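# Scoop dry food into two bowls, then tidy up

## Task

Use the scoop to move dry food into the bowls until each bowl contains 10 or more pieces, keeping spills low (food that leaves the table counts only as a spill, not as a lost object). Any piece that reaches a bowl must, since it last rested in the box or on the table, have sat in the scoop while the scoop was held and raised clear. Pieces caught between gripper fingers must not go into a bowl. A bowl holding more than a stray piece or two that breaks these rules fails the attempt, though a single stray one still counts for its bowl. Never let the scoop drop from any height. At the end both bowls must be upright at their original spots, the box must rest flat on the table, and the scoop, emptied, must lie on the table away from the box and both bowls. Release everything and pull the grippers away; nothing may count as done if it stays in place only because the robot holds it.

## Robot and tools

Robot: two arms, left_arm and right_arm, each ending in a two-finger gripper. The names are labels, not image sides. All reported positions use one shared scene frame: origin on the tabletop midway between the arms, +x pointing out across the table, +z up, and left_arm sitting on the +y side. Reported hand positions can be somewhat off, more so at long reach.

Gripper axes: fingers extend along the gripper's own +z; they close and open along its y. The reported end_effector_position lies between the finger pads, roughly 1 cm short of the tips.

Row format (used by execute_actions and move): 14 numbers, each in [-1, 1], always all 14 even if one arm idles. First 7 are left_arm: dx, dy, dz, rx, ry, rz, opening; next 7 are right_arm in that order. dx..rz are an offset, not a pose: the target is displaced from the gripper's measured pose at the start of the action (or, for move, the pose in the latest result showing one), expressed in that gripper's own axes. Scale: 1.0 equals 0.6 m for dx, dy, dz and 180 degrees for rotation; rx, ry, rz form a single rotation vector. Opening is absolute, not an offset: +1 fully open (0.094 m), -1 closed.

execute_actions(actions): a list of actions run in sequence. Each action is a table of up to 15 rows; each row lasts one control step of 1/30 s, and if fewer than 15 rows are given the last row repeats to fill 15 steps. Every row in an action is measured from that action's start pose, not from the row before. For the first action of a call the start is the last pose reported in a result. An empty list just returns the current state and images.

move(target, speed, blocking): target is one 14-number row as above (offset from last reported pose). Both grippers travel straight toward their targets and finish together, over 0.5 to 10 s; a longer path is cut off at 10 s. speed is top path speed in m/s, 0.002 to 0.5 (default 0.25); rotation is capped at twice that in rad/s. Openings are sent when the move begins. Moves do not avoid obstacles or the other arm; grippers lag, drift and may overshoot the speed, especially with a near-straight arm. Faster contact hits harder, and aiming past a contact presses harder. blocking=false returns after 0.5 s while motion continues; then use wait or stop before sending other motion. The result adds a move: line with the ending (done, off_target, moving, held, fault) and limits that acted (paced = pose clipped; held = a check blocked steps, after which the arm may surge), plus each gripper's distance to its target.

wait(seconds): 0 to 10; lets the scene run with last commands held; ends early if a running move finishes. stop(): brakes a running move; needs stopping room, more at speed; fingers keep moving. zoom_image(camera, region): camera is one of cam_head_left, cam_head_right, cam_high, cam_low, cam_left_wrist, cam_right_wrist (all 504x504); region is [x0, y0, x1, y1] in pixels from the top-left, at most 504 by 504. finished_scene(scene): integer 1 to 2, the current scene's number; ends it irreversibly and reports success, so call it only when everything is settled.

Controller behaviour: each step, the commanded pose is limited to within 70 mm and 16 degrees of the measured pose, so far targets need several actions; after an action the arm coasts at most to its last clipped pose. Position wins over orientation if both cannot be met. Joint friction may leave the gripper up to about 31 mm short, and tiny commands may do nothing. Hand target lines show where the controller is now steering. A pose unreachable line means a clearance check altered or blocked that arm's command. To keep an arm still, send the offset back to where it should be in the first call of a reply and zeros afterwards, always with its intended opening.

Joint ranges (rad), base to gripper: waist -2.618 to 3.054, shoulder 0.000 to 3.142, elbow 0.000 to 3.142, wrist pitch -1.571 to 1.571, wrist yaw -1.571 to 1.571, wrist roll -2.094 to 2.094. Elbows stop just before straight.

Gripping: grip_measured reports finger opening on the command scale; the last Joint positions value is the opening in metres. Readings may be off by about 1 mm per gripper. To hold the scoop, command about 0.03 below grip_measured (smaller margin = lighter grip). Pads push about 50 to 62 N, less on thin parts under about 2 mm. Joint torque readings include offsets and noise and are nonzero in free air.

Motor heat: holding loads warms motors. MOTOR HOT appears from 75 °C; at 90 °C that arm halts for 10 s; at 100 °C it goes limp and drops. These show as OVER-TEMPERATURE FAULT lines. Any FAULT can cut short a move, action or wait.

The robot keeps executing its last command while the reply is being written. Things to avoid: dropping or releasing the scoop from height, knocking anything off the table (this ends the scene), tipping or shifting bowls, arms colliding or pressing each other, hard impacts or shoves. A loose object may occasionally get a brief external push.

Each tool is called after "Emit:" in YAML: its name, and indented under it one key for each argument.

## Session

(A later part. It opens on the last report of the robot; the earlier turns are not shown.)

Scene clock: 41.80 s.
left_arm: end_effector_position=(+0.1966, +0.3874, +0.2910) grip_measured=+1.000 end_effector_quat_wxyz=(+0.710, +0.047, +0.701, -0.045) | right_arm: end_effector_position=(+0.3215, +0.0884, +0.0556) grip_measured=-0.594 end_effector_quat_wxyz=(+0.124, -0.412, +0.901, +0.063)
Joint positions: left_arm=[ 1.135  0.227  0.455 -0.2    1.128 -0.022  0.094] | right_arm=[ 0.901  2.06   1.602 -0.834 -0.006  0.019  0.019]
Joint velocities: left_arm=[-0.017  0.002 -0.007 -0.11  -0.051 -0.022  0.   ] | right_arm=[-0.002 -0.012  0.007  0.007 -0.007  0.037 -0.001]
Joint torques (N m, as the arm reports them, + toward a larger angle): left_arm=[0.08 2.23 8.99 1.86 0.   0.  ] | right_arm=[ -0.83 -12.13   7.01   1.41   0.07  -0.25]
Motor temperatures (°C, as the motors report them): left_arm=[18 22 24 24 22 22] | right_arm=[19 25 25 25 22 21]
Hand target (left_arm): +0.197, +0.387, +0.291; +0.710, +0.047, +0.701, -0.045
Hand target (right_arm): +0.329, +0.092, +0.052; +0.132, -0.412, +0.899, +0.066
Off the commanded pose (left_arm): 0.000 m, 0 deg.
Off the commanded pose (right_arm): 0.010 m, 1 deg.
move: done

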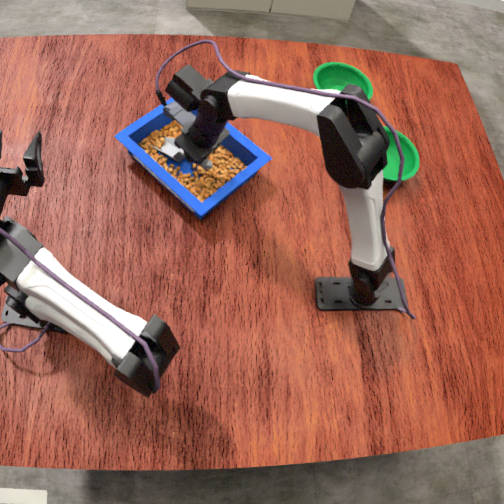

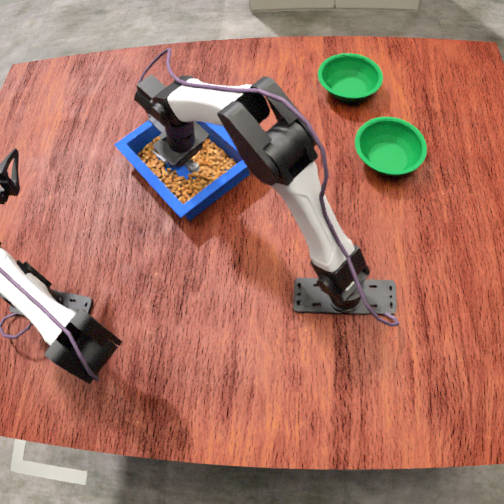

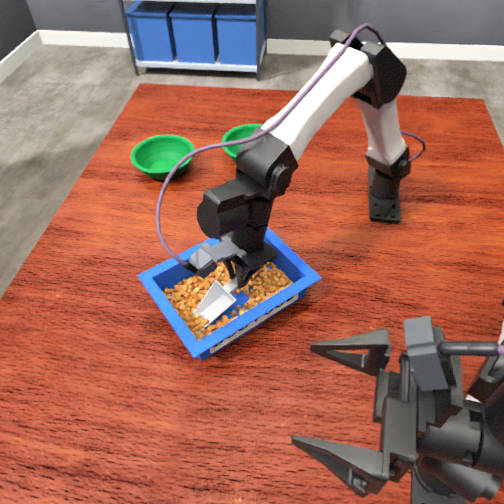

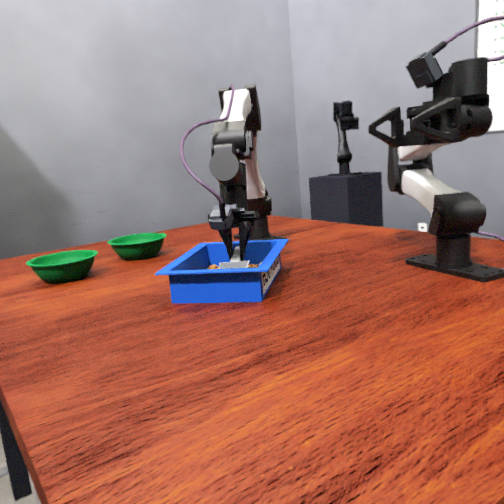

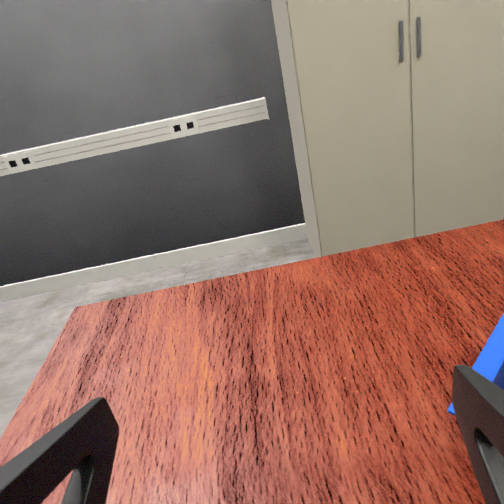

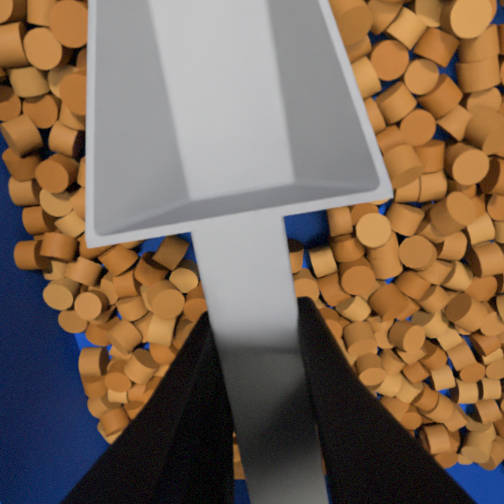

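Emit:
move:
  target: [0,0,0,0,0,0,1,-0.04,0,0.04,0,-0.05,0,-0.7]
  speed: 0.07

Emit:
move:
  target: [0,0,0,0,0,0,1,-0.01,0,-0.01,0,-0.145,0,-0.7]
  speed: 0.12

Emit:
zoom_image:
  camera: "cam_high"
  region: [140,240,260,360]

Scene clock: 48.63 s.
left_arm: end_effector_position=(+0.1966, +0.3874, +0.2910) grip_measured=+1.000 end_effector_quat_wxyz=(+0.710, +0.047, +0.701, -0.045) | right_arm: end_effector_position=(+0.3359, +0.1058, +0.0409) grip_measured=-0.594 end_effector_quat_wxyz=(+0.181, -0.407, +0.891, +0.090)
Joint positions: left_arm=[ 1.135  0.227  0.455 -0.2    1.128 -0.022  0.094] | right_arm=[ 0.901  2.06   1.498 -0.602 -0.006  0.019  0.019]
Joint velocities: left_arm=[-0.017 -0.017  0.007  0.007 -0.022  0.022  0.   ] | right_arm=[-0.007 -0.007 -0.002  0.022 -0.051 -0.095  0.   ]
Joint torques (N m, as the arm reports them, + toward a larger angle): left_arm=[ 0.16  2.44  9.28  1.88 -0.01 -0.02] | right_arm=[ -0.15 -13.5    5.92   1.82   0.11  -0.14]
Motor temperatures (°C, as the motors report them): left_arm=[18 22 24 24 22 22] | right_arm=[19 26 26 25 22 21]
Hand target (left_arm): +0.197, +0.387, +0.291; +0.710, +0.047, +0.701, -0.045
Hand target (right_arm): +0.340, +0.110, +0.039; +0.194, -0.407, +0.888, +0.095
Off the commanded pose (left_arm): 0.000 m, 0 deg.
Off the commanded pose (right_arm): 0.007 m, 2 deg.
move: done

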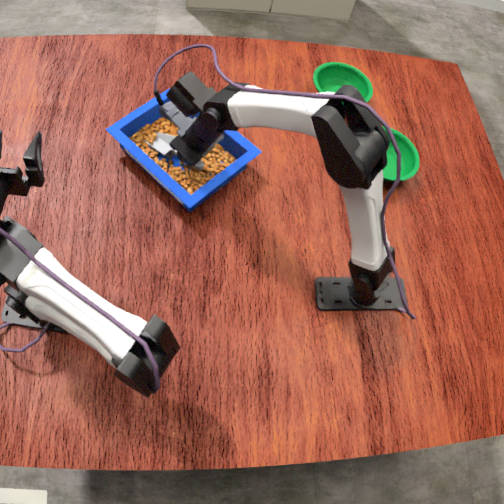

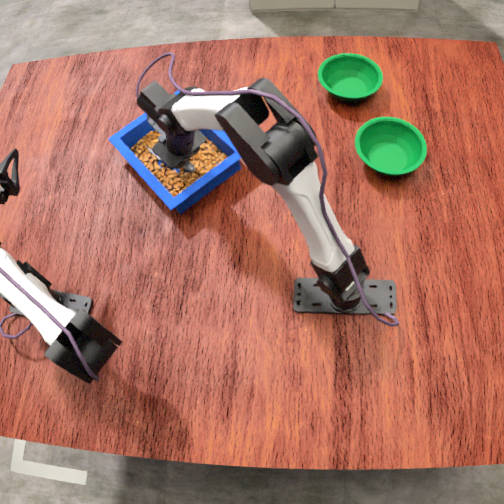

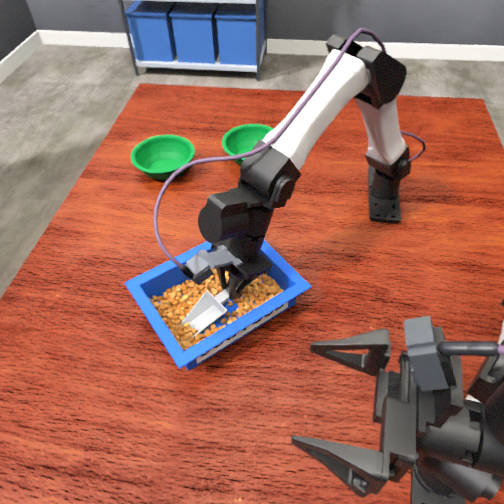

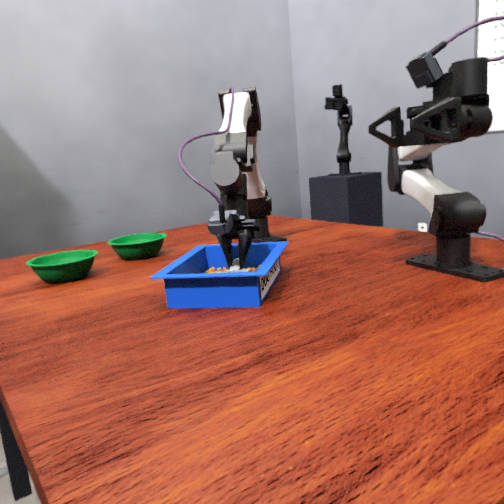

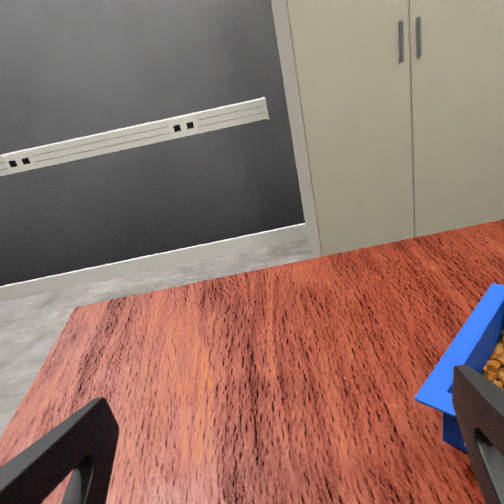

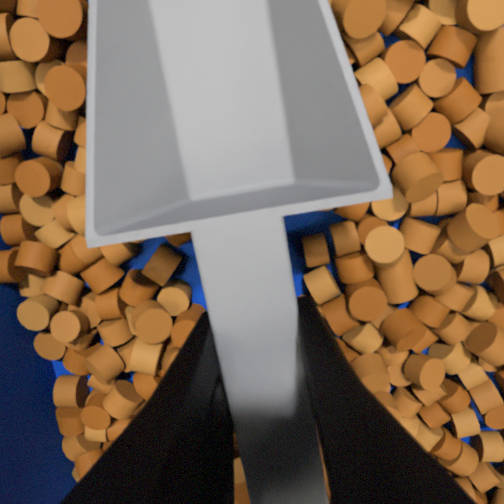

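Scene clock: 51.13 s.
left_arm: end_effector_position=(+0.1966, +0.3874, +0.2910) grip_measured=+1.000 end_effector_quat_wxyz=(+0.710, +0.047, +0.701, -0.045) | right_arm: end_effector_position=(+0.3353, +0.1050, +0.0392) grip_measured=-0.594 end_effector_quat_wxyz=(+0.359, -0.382, +0.833, +0.175)
Joint positions: left_arm=[ 1.135  0.227  0.455 -0.2    1.128 -0.022  0.094] | right_arm=[ 0.901  1.889  0.973  0.167 -0.006  0.019  0.019]
Joint velocities: left_arm=[-0.002 -0.007 -0.002 -0.037  0.037  0.051  0.   ] | right_arm=[-0.002 -0.007 -0.017  0.007 -0.007 -0.022  0.   ]
Joint torques (N m, as the arm reports them, + toward a larger angle): left_arm=[ 0.1   2.24  9.2   1.81 -0.01  0.01] | right_arm=[  0.09 -13.57   5.47   2.4    0.17  -0.16]
Motor temperatures (°C, as the motors report them): left_arm=[18 22 25 24 22 22] | right_arm=[19 27 26 25 22 21]
Hand target (left_arm): +0.197, +0.387, +0.291; +0.710, +0.047, +0.701, -0.045
Hand target (right_arm): +0.337, +0.107, +0.049; +0.377, -0.379, +0.826, +0.180
Off the commanded pose (left_arm): 0.000 m, 0 deg.
Off the commanded pose (right_arm): 0.010 m, 2 deg.
move: done

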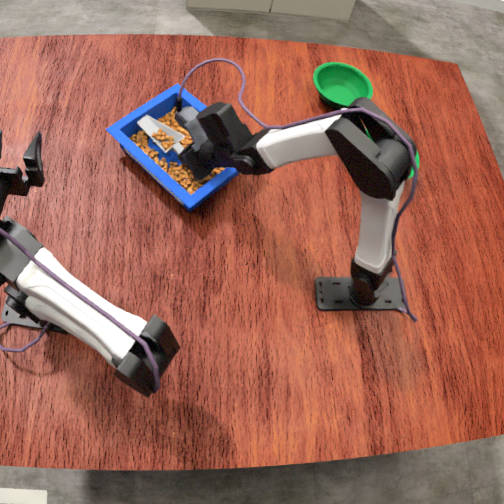

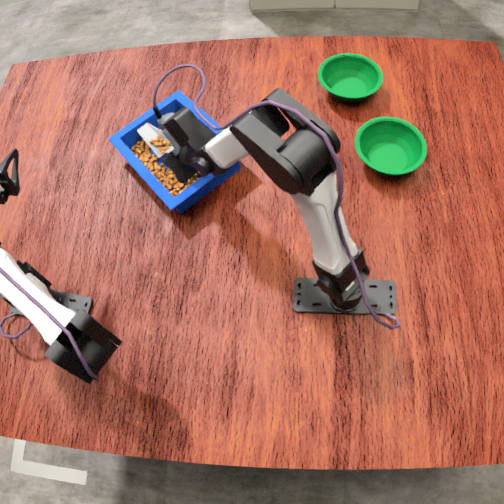

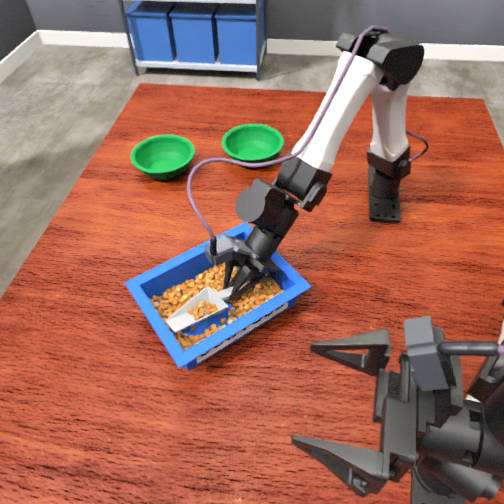

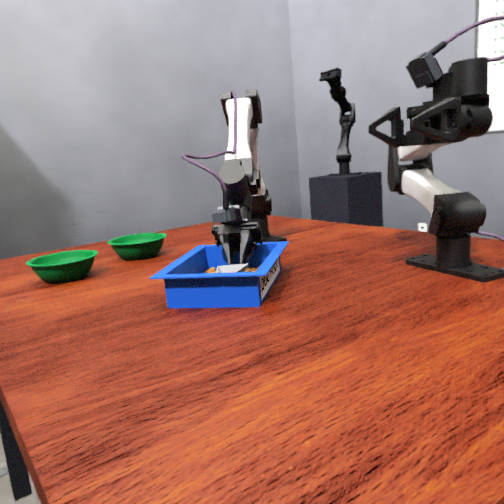

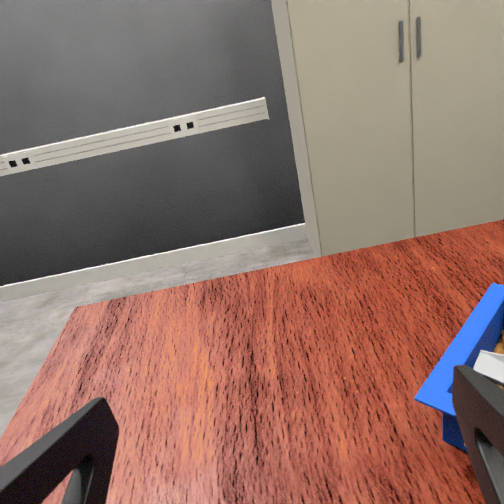

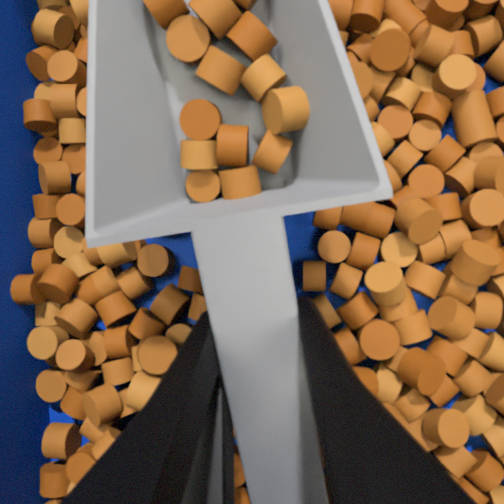

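Region (140, 240, 260, 360) of cam_high's 504x504 image, scaled by 4.200, with more detail than that image has.

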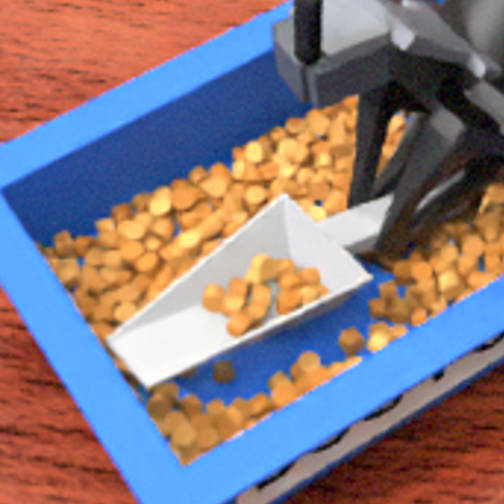

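Emit:
move:
  target: [0,0,0,0,0,0,1,-0.125,0,-0.13,0,-0.01,0,-0.7]
  speed: 0.15

Emit:
move:
  target: [0,0,0,0,0,0,1,0.24,-0.515,-0.26,0.2,0,0.187,-0.7]
  speed: 0.2

Scene clock: 57.37 s.
left_arm: end_effector_position=(+0.1966, +0.3874, +0.2910) grip_measured=+1.000 end_effector_quat_wxyz=(+0.710, +0.047, +0.701, -0.045) | right_arm: end_effector_position=(+0.3292, +0.0978, +0.1310) grip_measured=-0.594 end_effector_quat_wxyz=(+0.356, -0.383, +0.835, +0.174)
Joint positions: left_arm=[ 1.135  0.227  0.455 -0.2    1.128 -0.022  0.094] | right_arm=[ 0.901  1.688  1.142 -0.21  -0.006  0.019  0.019]
Joint velocities: left_arm=[-0.002  0.022  0.017  0.037 -0.066  0.051  0.   ] | right_arm=[-0.002 -0.007 -0.012 -0.022 -0.022  0.051  0.   ]
Joint torques (N m, as the arm reports them, + toward a larger angle): left_arm=[0.24 2.28 9.07 1.88 0.   0.03] | right_arm=[ -0.23 -12.33   8.22   2.12   0.08  -0.14]
Motor temperatures (°C, as the motors report them): left_arm=[18 22 25 25 22 22] | right_arm=[19 28 26 27 22 21]
Hand target (left_arm): +0.197, +0.387, +0.291; +0.710, +0.047, +0.701, -0.045
Hand target (right_arm): +0.332, +0.101, +0.147; +0.372, -0.379, +0.827, +0.181
Off the commanded pose (left_arm): 0.000 m, 0 deg.
Off the commanded pose (right_arm): 0.017 m, 2 deg.
move: off_target (right_arm)

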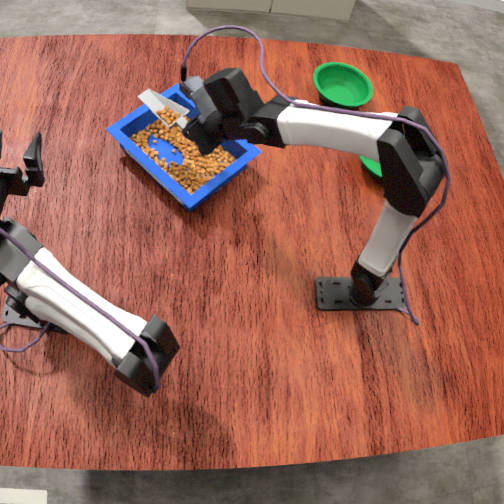

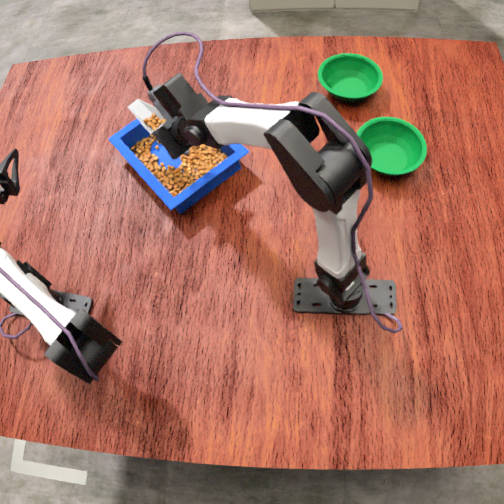

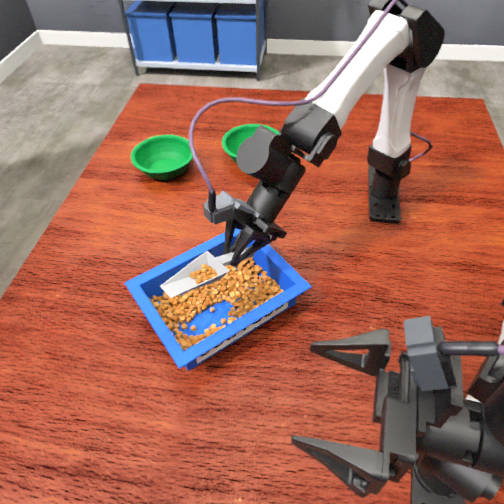

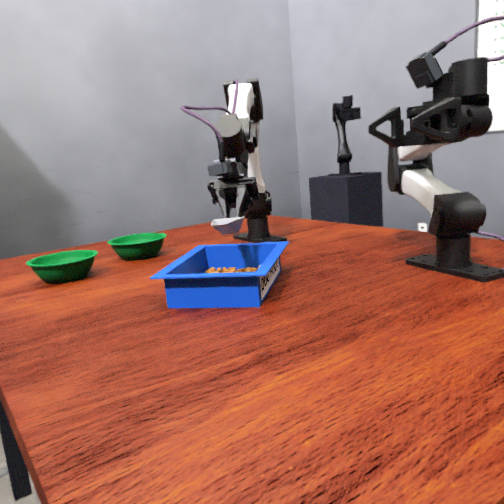

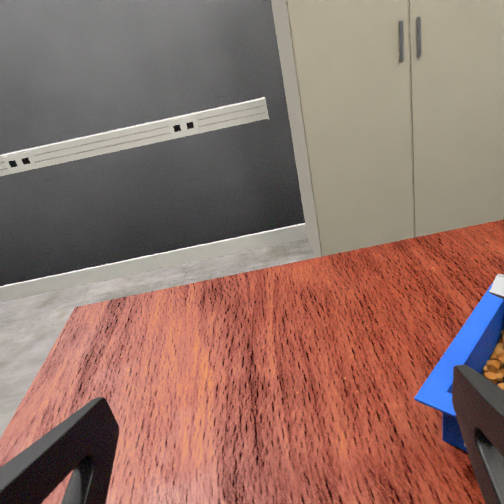

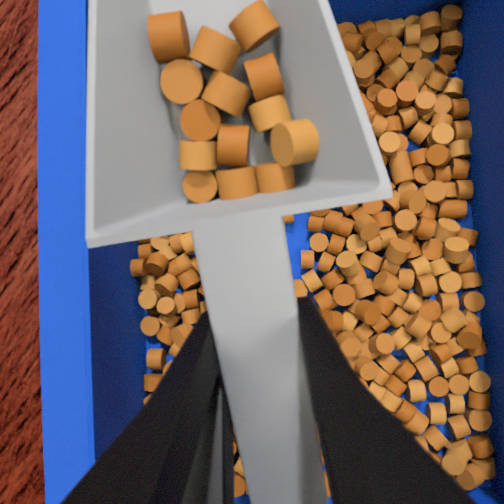

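Scene clock: 59.87 s.
left_arm: end_effector_position=(+0.1966, +0.3874, +0.2910) grip_measured=+1.000 end_effector_quat_wxyz=(+0.710, +0.047, +0.701, -0.045) | right_arm: end_effector_position=(+0.4182, -0.2629, +0.1254) grip_measured=-0.594 end_effector_quat_wxyz=(+0.384, +0.004, +0.923, +0.003)
Joint positions: left_arm=[ 1.135  0.227  0.455 -0.2    1.128 -0.022  0.094] | right_arm=[ 0.027  1.395  0.854 -0.24  -0.002  0.012  0.019]
Joint velocities: left_arm=[ 0.012 -0.002  0.022  0.022 -0.007 -0.022  0.   ] | right_arm=[ 0.007 -0.002 -0.017 -0.007  0.037  0.007 -0.   ]
Joint torques (N m, as the arm reports them, + toward a larger angle): left_arm=[ 0.23  2.45  9.18  1.85 -0.02  0.01] | right_arm=[-0.48 -5.67  8.6   2.19 -0.04 -0.25]
Motor temperatures (°C, as the motors report them): left_arm=[18 22 25 25 22 22] | right_arm=[19 28 26 27 22 21]
Hand target (left_arm): +0.197, +0.387, +0.291; +0.710, +0.047, +0.701, -0.045
Hand target (right_arm): +0.426, -0.263, +0.132; +0.395, -0.001, +0.919, +0.005
Off the commanded pose (left_arm): 0.000 m, 0 deg.
Off the commanded pose (right_arm): 0.010 m, 1 deg.
move: done

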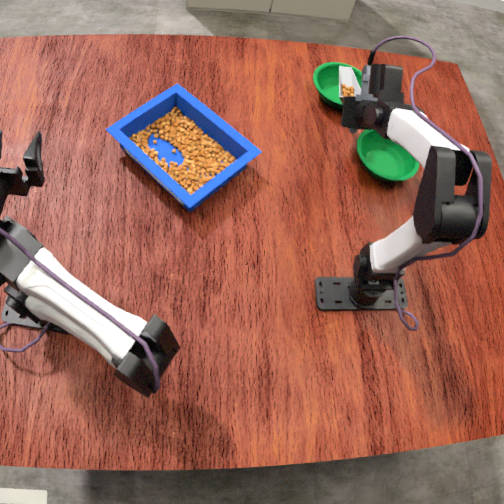

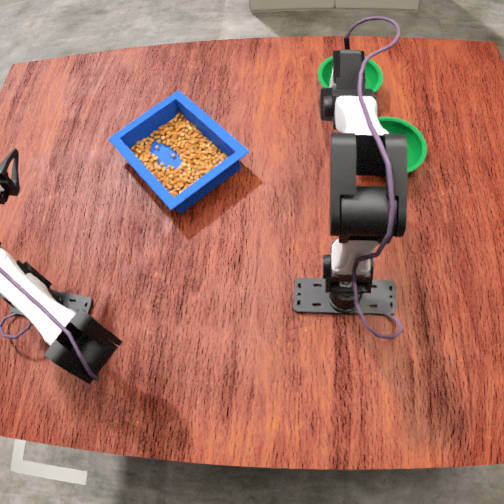

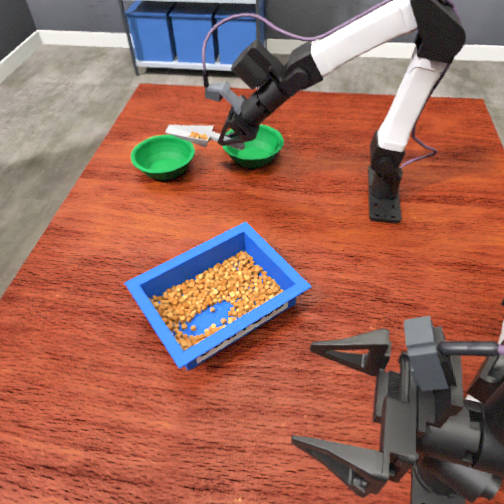

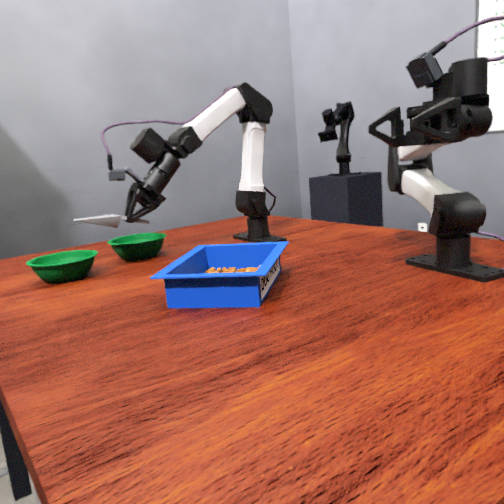

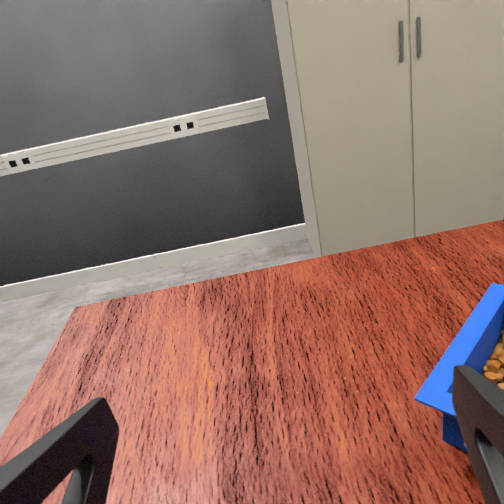

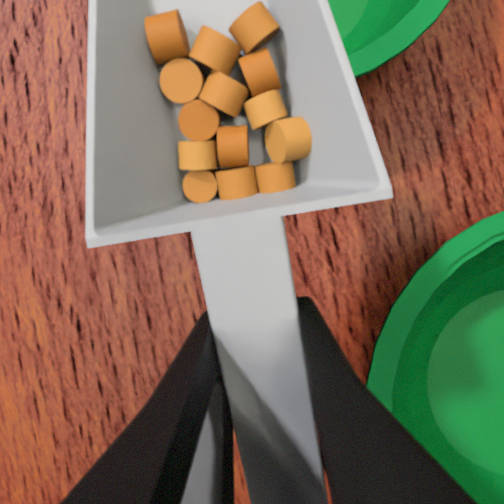

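Emit:
move:
  target: [0,0,0,0,0,0,1,0,-0.035,0.04,0,0.07,0,-0.7]
  speed: 0.12

Emit:
move:
  target: [0,0,0,0,0,0,1,-0.065,0,-0.005,0,0.15,0,-0.7]
  speed: 0.1

Emit:
zoom_image:
  camera: "cam_high"
  region: [110,80,270,200]

Scene clock: 67.10 s.
left_arm: end_effector_position=(+0.1966, +0.3874, +0.2910) grip_measured=+1.000 end_effector_quat_wxyz=(+0.710, +0.047, +0.701, -0.045) | right_arm: end_effector_position=(+0.4292, -0.2823, +0.1053) grip_measured=-0.594 end_effector_quat_wxyz=(+0.276, +0.008, +0.961, +0.002)
Joint positions: left_arm=[ 1.135  0.227  0.455 -0.2    1.128 -0.022  0.094] | right_arm=[-0.033  1.595  1.099 -0.517 -0.03  -0.032  0.019]
Joint velocities: left_arm=[-0.017 -0.007 -0.002 -0.051 -0.022 -0.037  0.   ] | right_arm=[-0.027 -0.012  0.007 -0.066  0.051  0.022 -0.001]
Joint torques (N m, as the arm reports them, + toward a larger angle): left_arm=[ 0.08  2.4   9.21  1.9  -0.01  0.03] | right_arm=[-0.75 -7.86  8.37  1.68 -0.05 -0.24]
Motor temperatures (°C, as the motors report them): left_arm=[18 22 25 25 22 22] | right_arm=[19 27 27 27 22 21]
Hand target (left_arm): +0.197, +0.387, +0.291; +0.710, +0.047, +0.701, -0.045
Hand target (right_arm): +0.435, -0.284, +0.109; +0.281, +0.005, +0.960, +0.004
Off the commanded pose (left_arm): 0.000 m, 0 deg.
Off the commanded pose (right_arm): 0.007 m, 1 deg.
move: done

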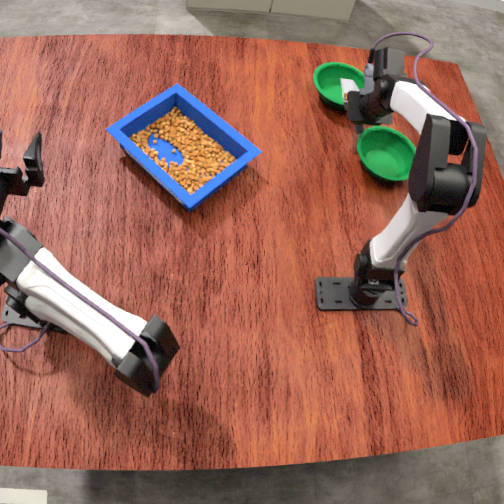

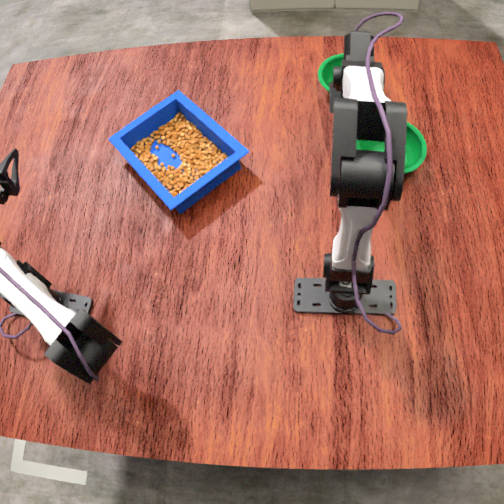

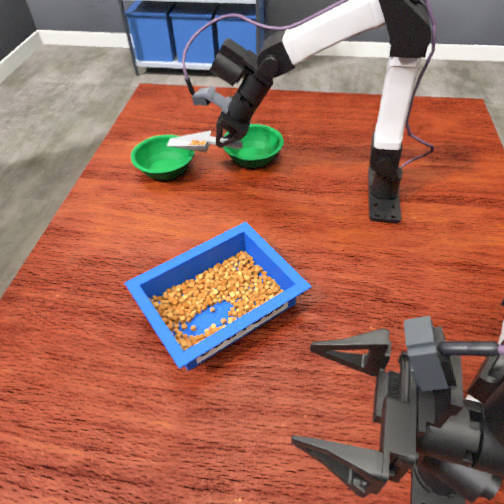

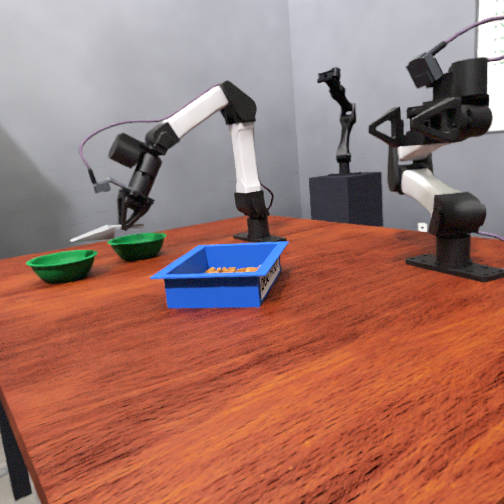

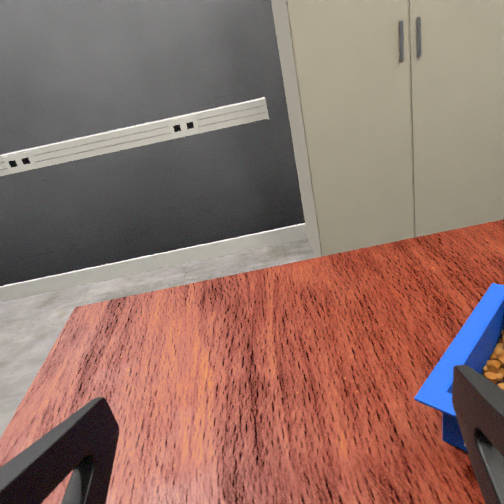

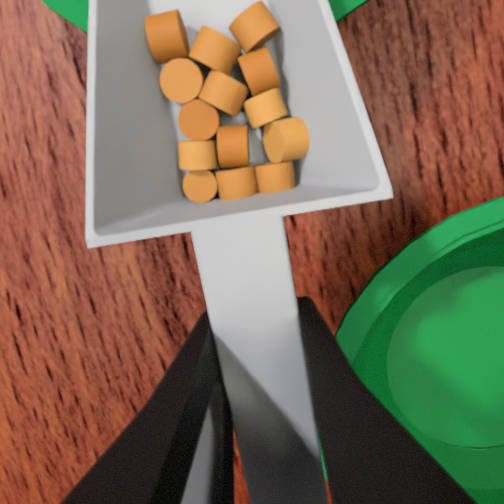

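Scene clock: 70.00 s.
left_arm: end_effector_position=(+0.1966, +0.3874, +0.2910) grip_measured=+1.000 end_effector_quat_wxyz=(+0.710, +0.047, +0.701, -0.045) | right_arm: end_effector_position=(+0.4596, -0.2859, +0.1291) grip_measured=-0.594 end_effector_quat_wxyz=(+0.046, +0.013, +0.999, +0.008)
Joint positions: left_arm=[ 1.135  0.227  0.455 -0.2    1.128 -0.022  0.094] | right_arm=[-0.033  2.127  2.031 -1.385 -0.02  -0.032  0.019]
Joint velocities: left_arm=[-0.012 -0.002 -0.017  0.022  0.051 -0.037  0.   ] | right_arm=[-0.007 -0.002  0.002 -0.022  0.007 -0.022  0.   ]
Joint torques (N m, as the arm reports them, + toward a larger angle): left_arm=[ 0.23  2.25  9.26  1.92 -0.04  0.01] | right_arm=[  0.78 -12.91   7.6    0.59   0.19  -0.05]
Motor temperatures (°C, as the motors report them): left_arm=[18 22 25 25 22 22] | right_arm=[19 28 27 27 22 21]
Hand target (left_arm): +0.197, +0.387, +0.291; +0.710, +0.047, +0.701, -0.045
Hand target (right_arm): +0.462, -0.283, +0.129; +0.044, +0.011, +0.999, +0.003
Off the commanded pose (left_arm): 0.000 m, 0 deg.
Off the commanded pose (right_arm): 0.003 m, 1 deg.
move: done

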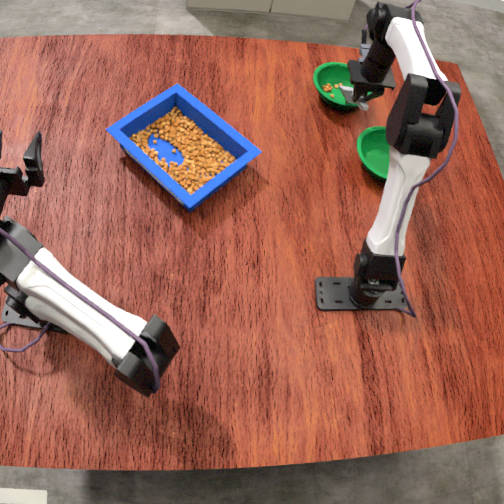

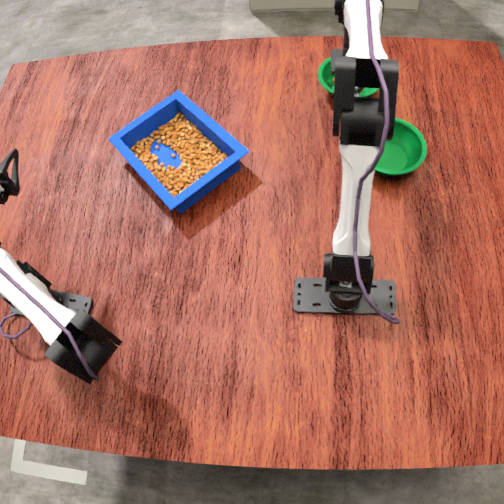

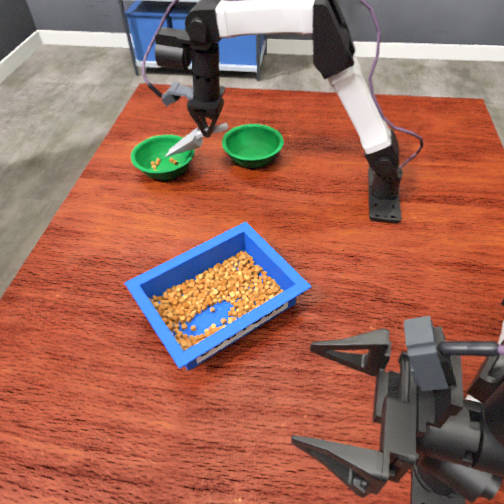

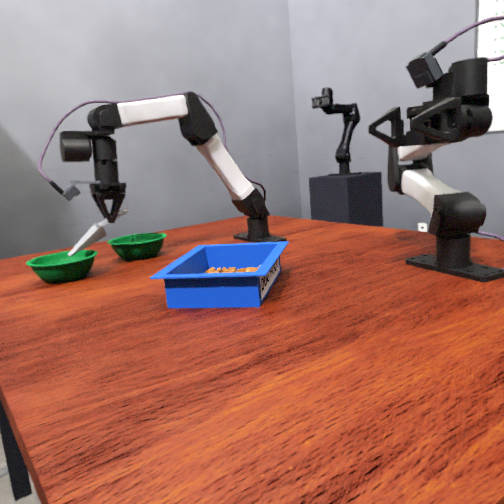

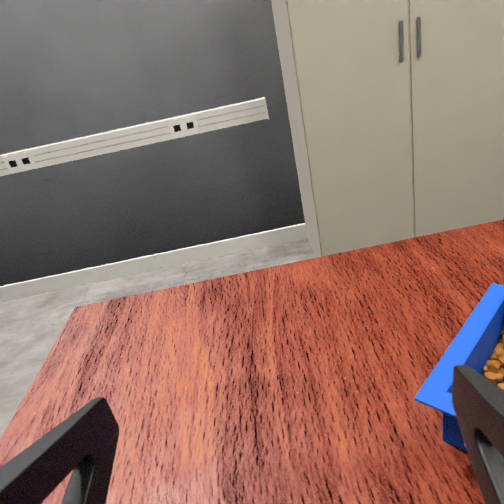

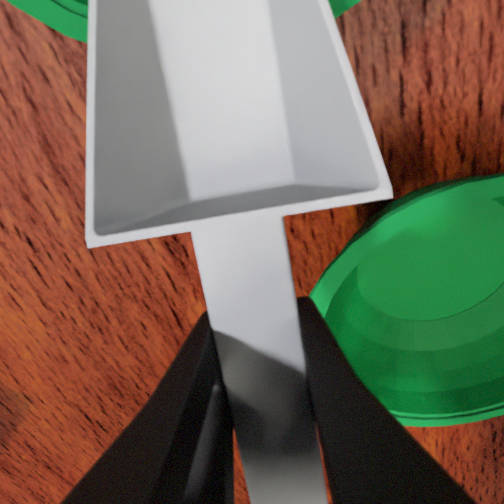

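Region (110, 80, 270, 200) of cam_high's 504x504 image, scaled by 3.150, with more detail than that image has; it fills the top 378 rows of this view, and the rest is white.

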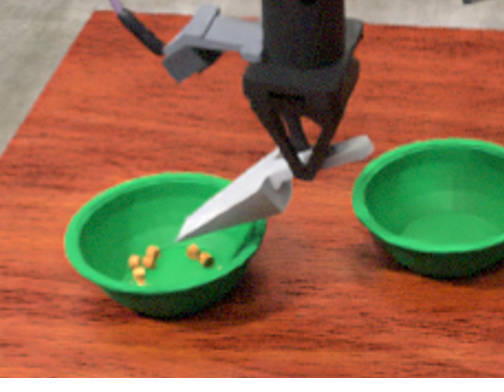

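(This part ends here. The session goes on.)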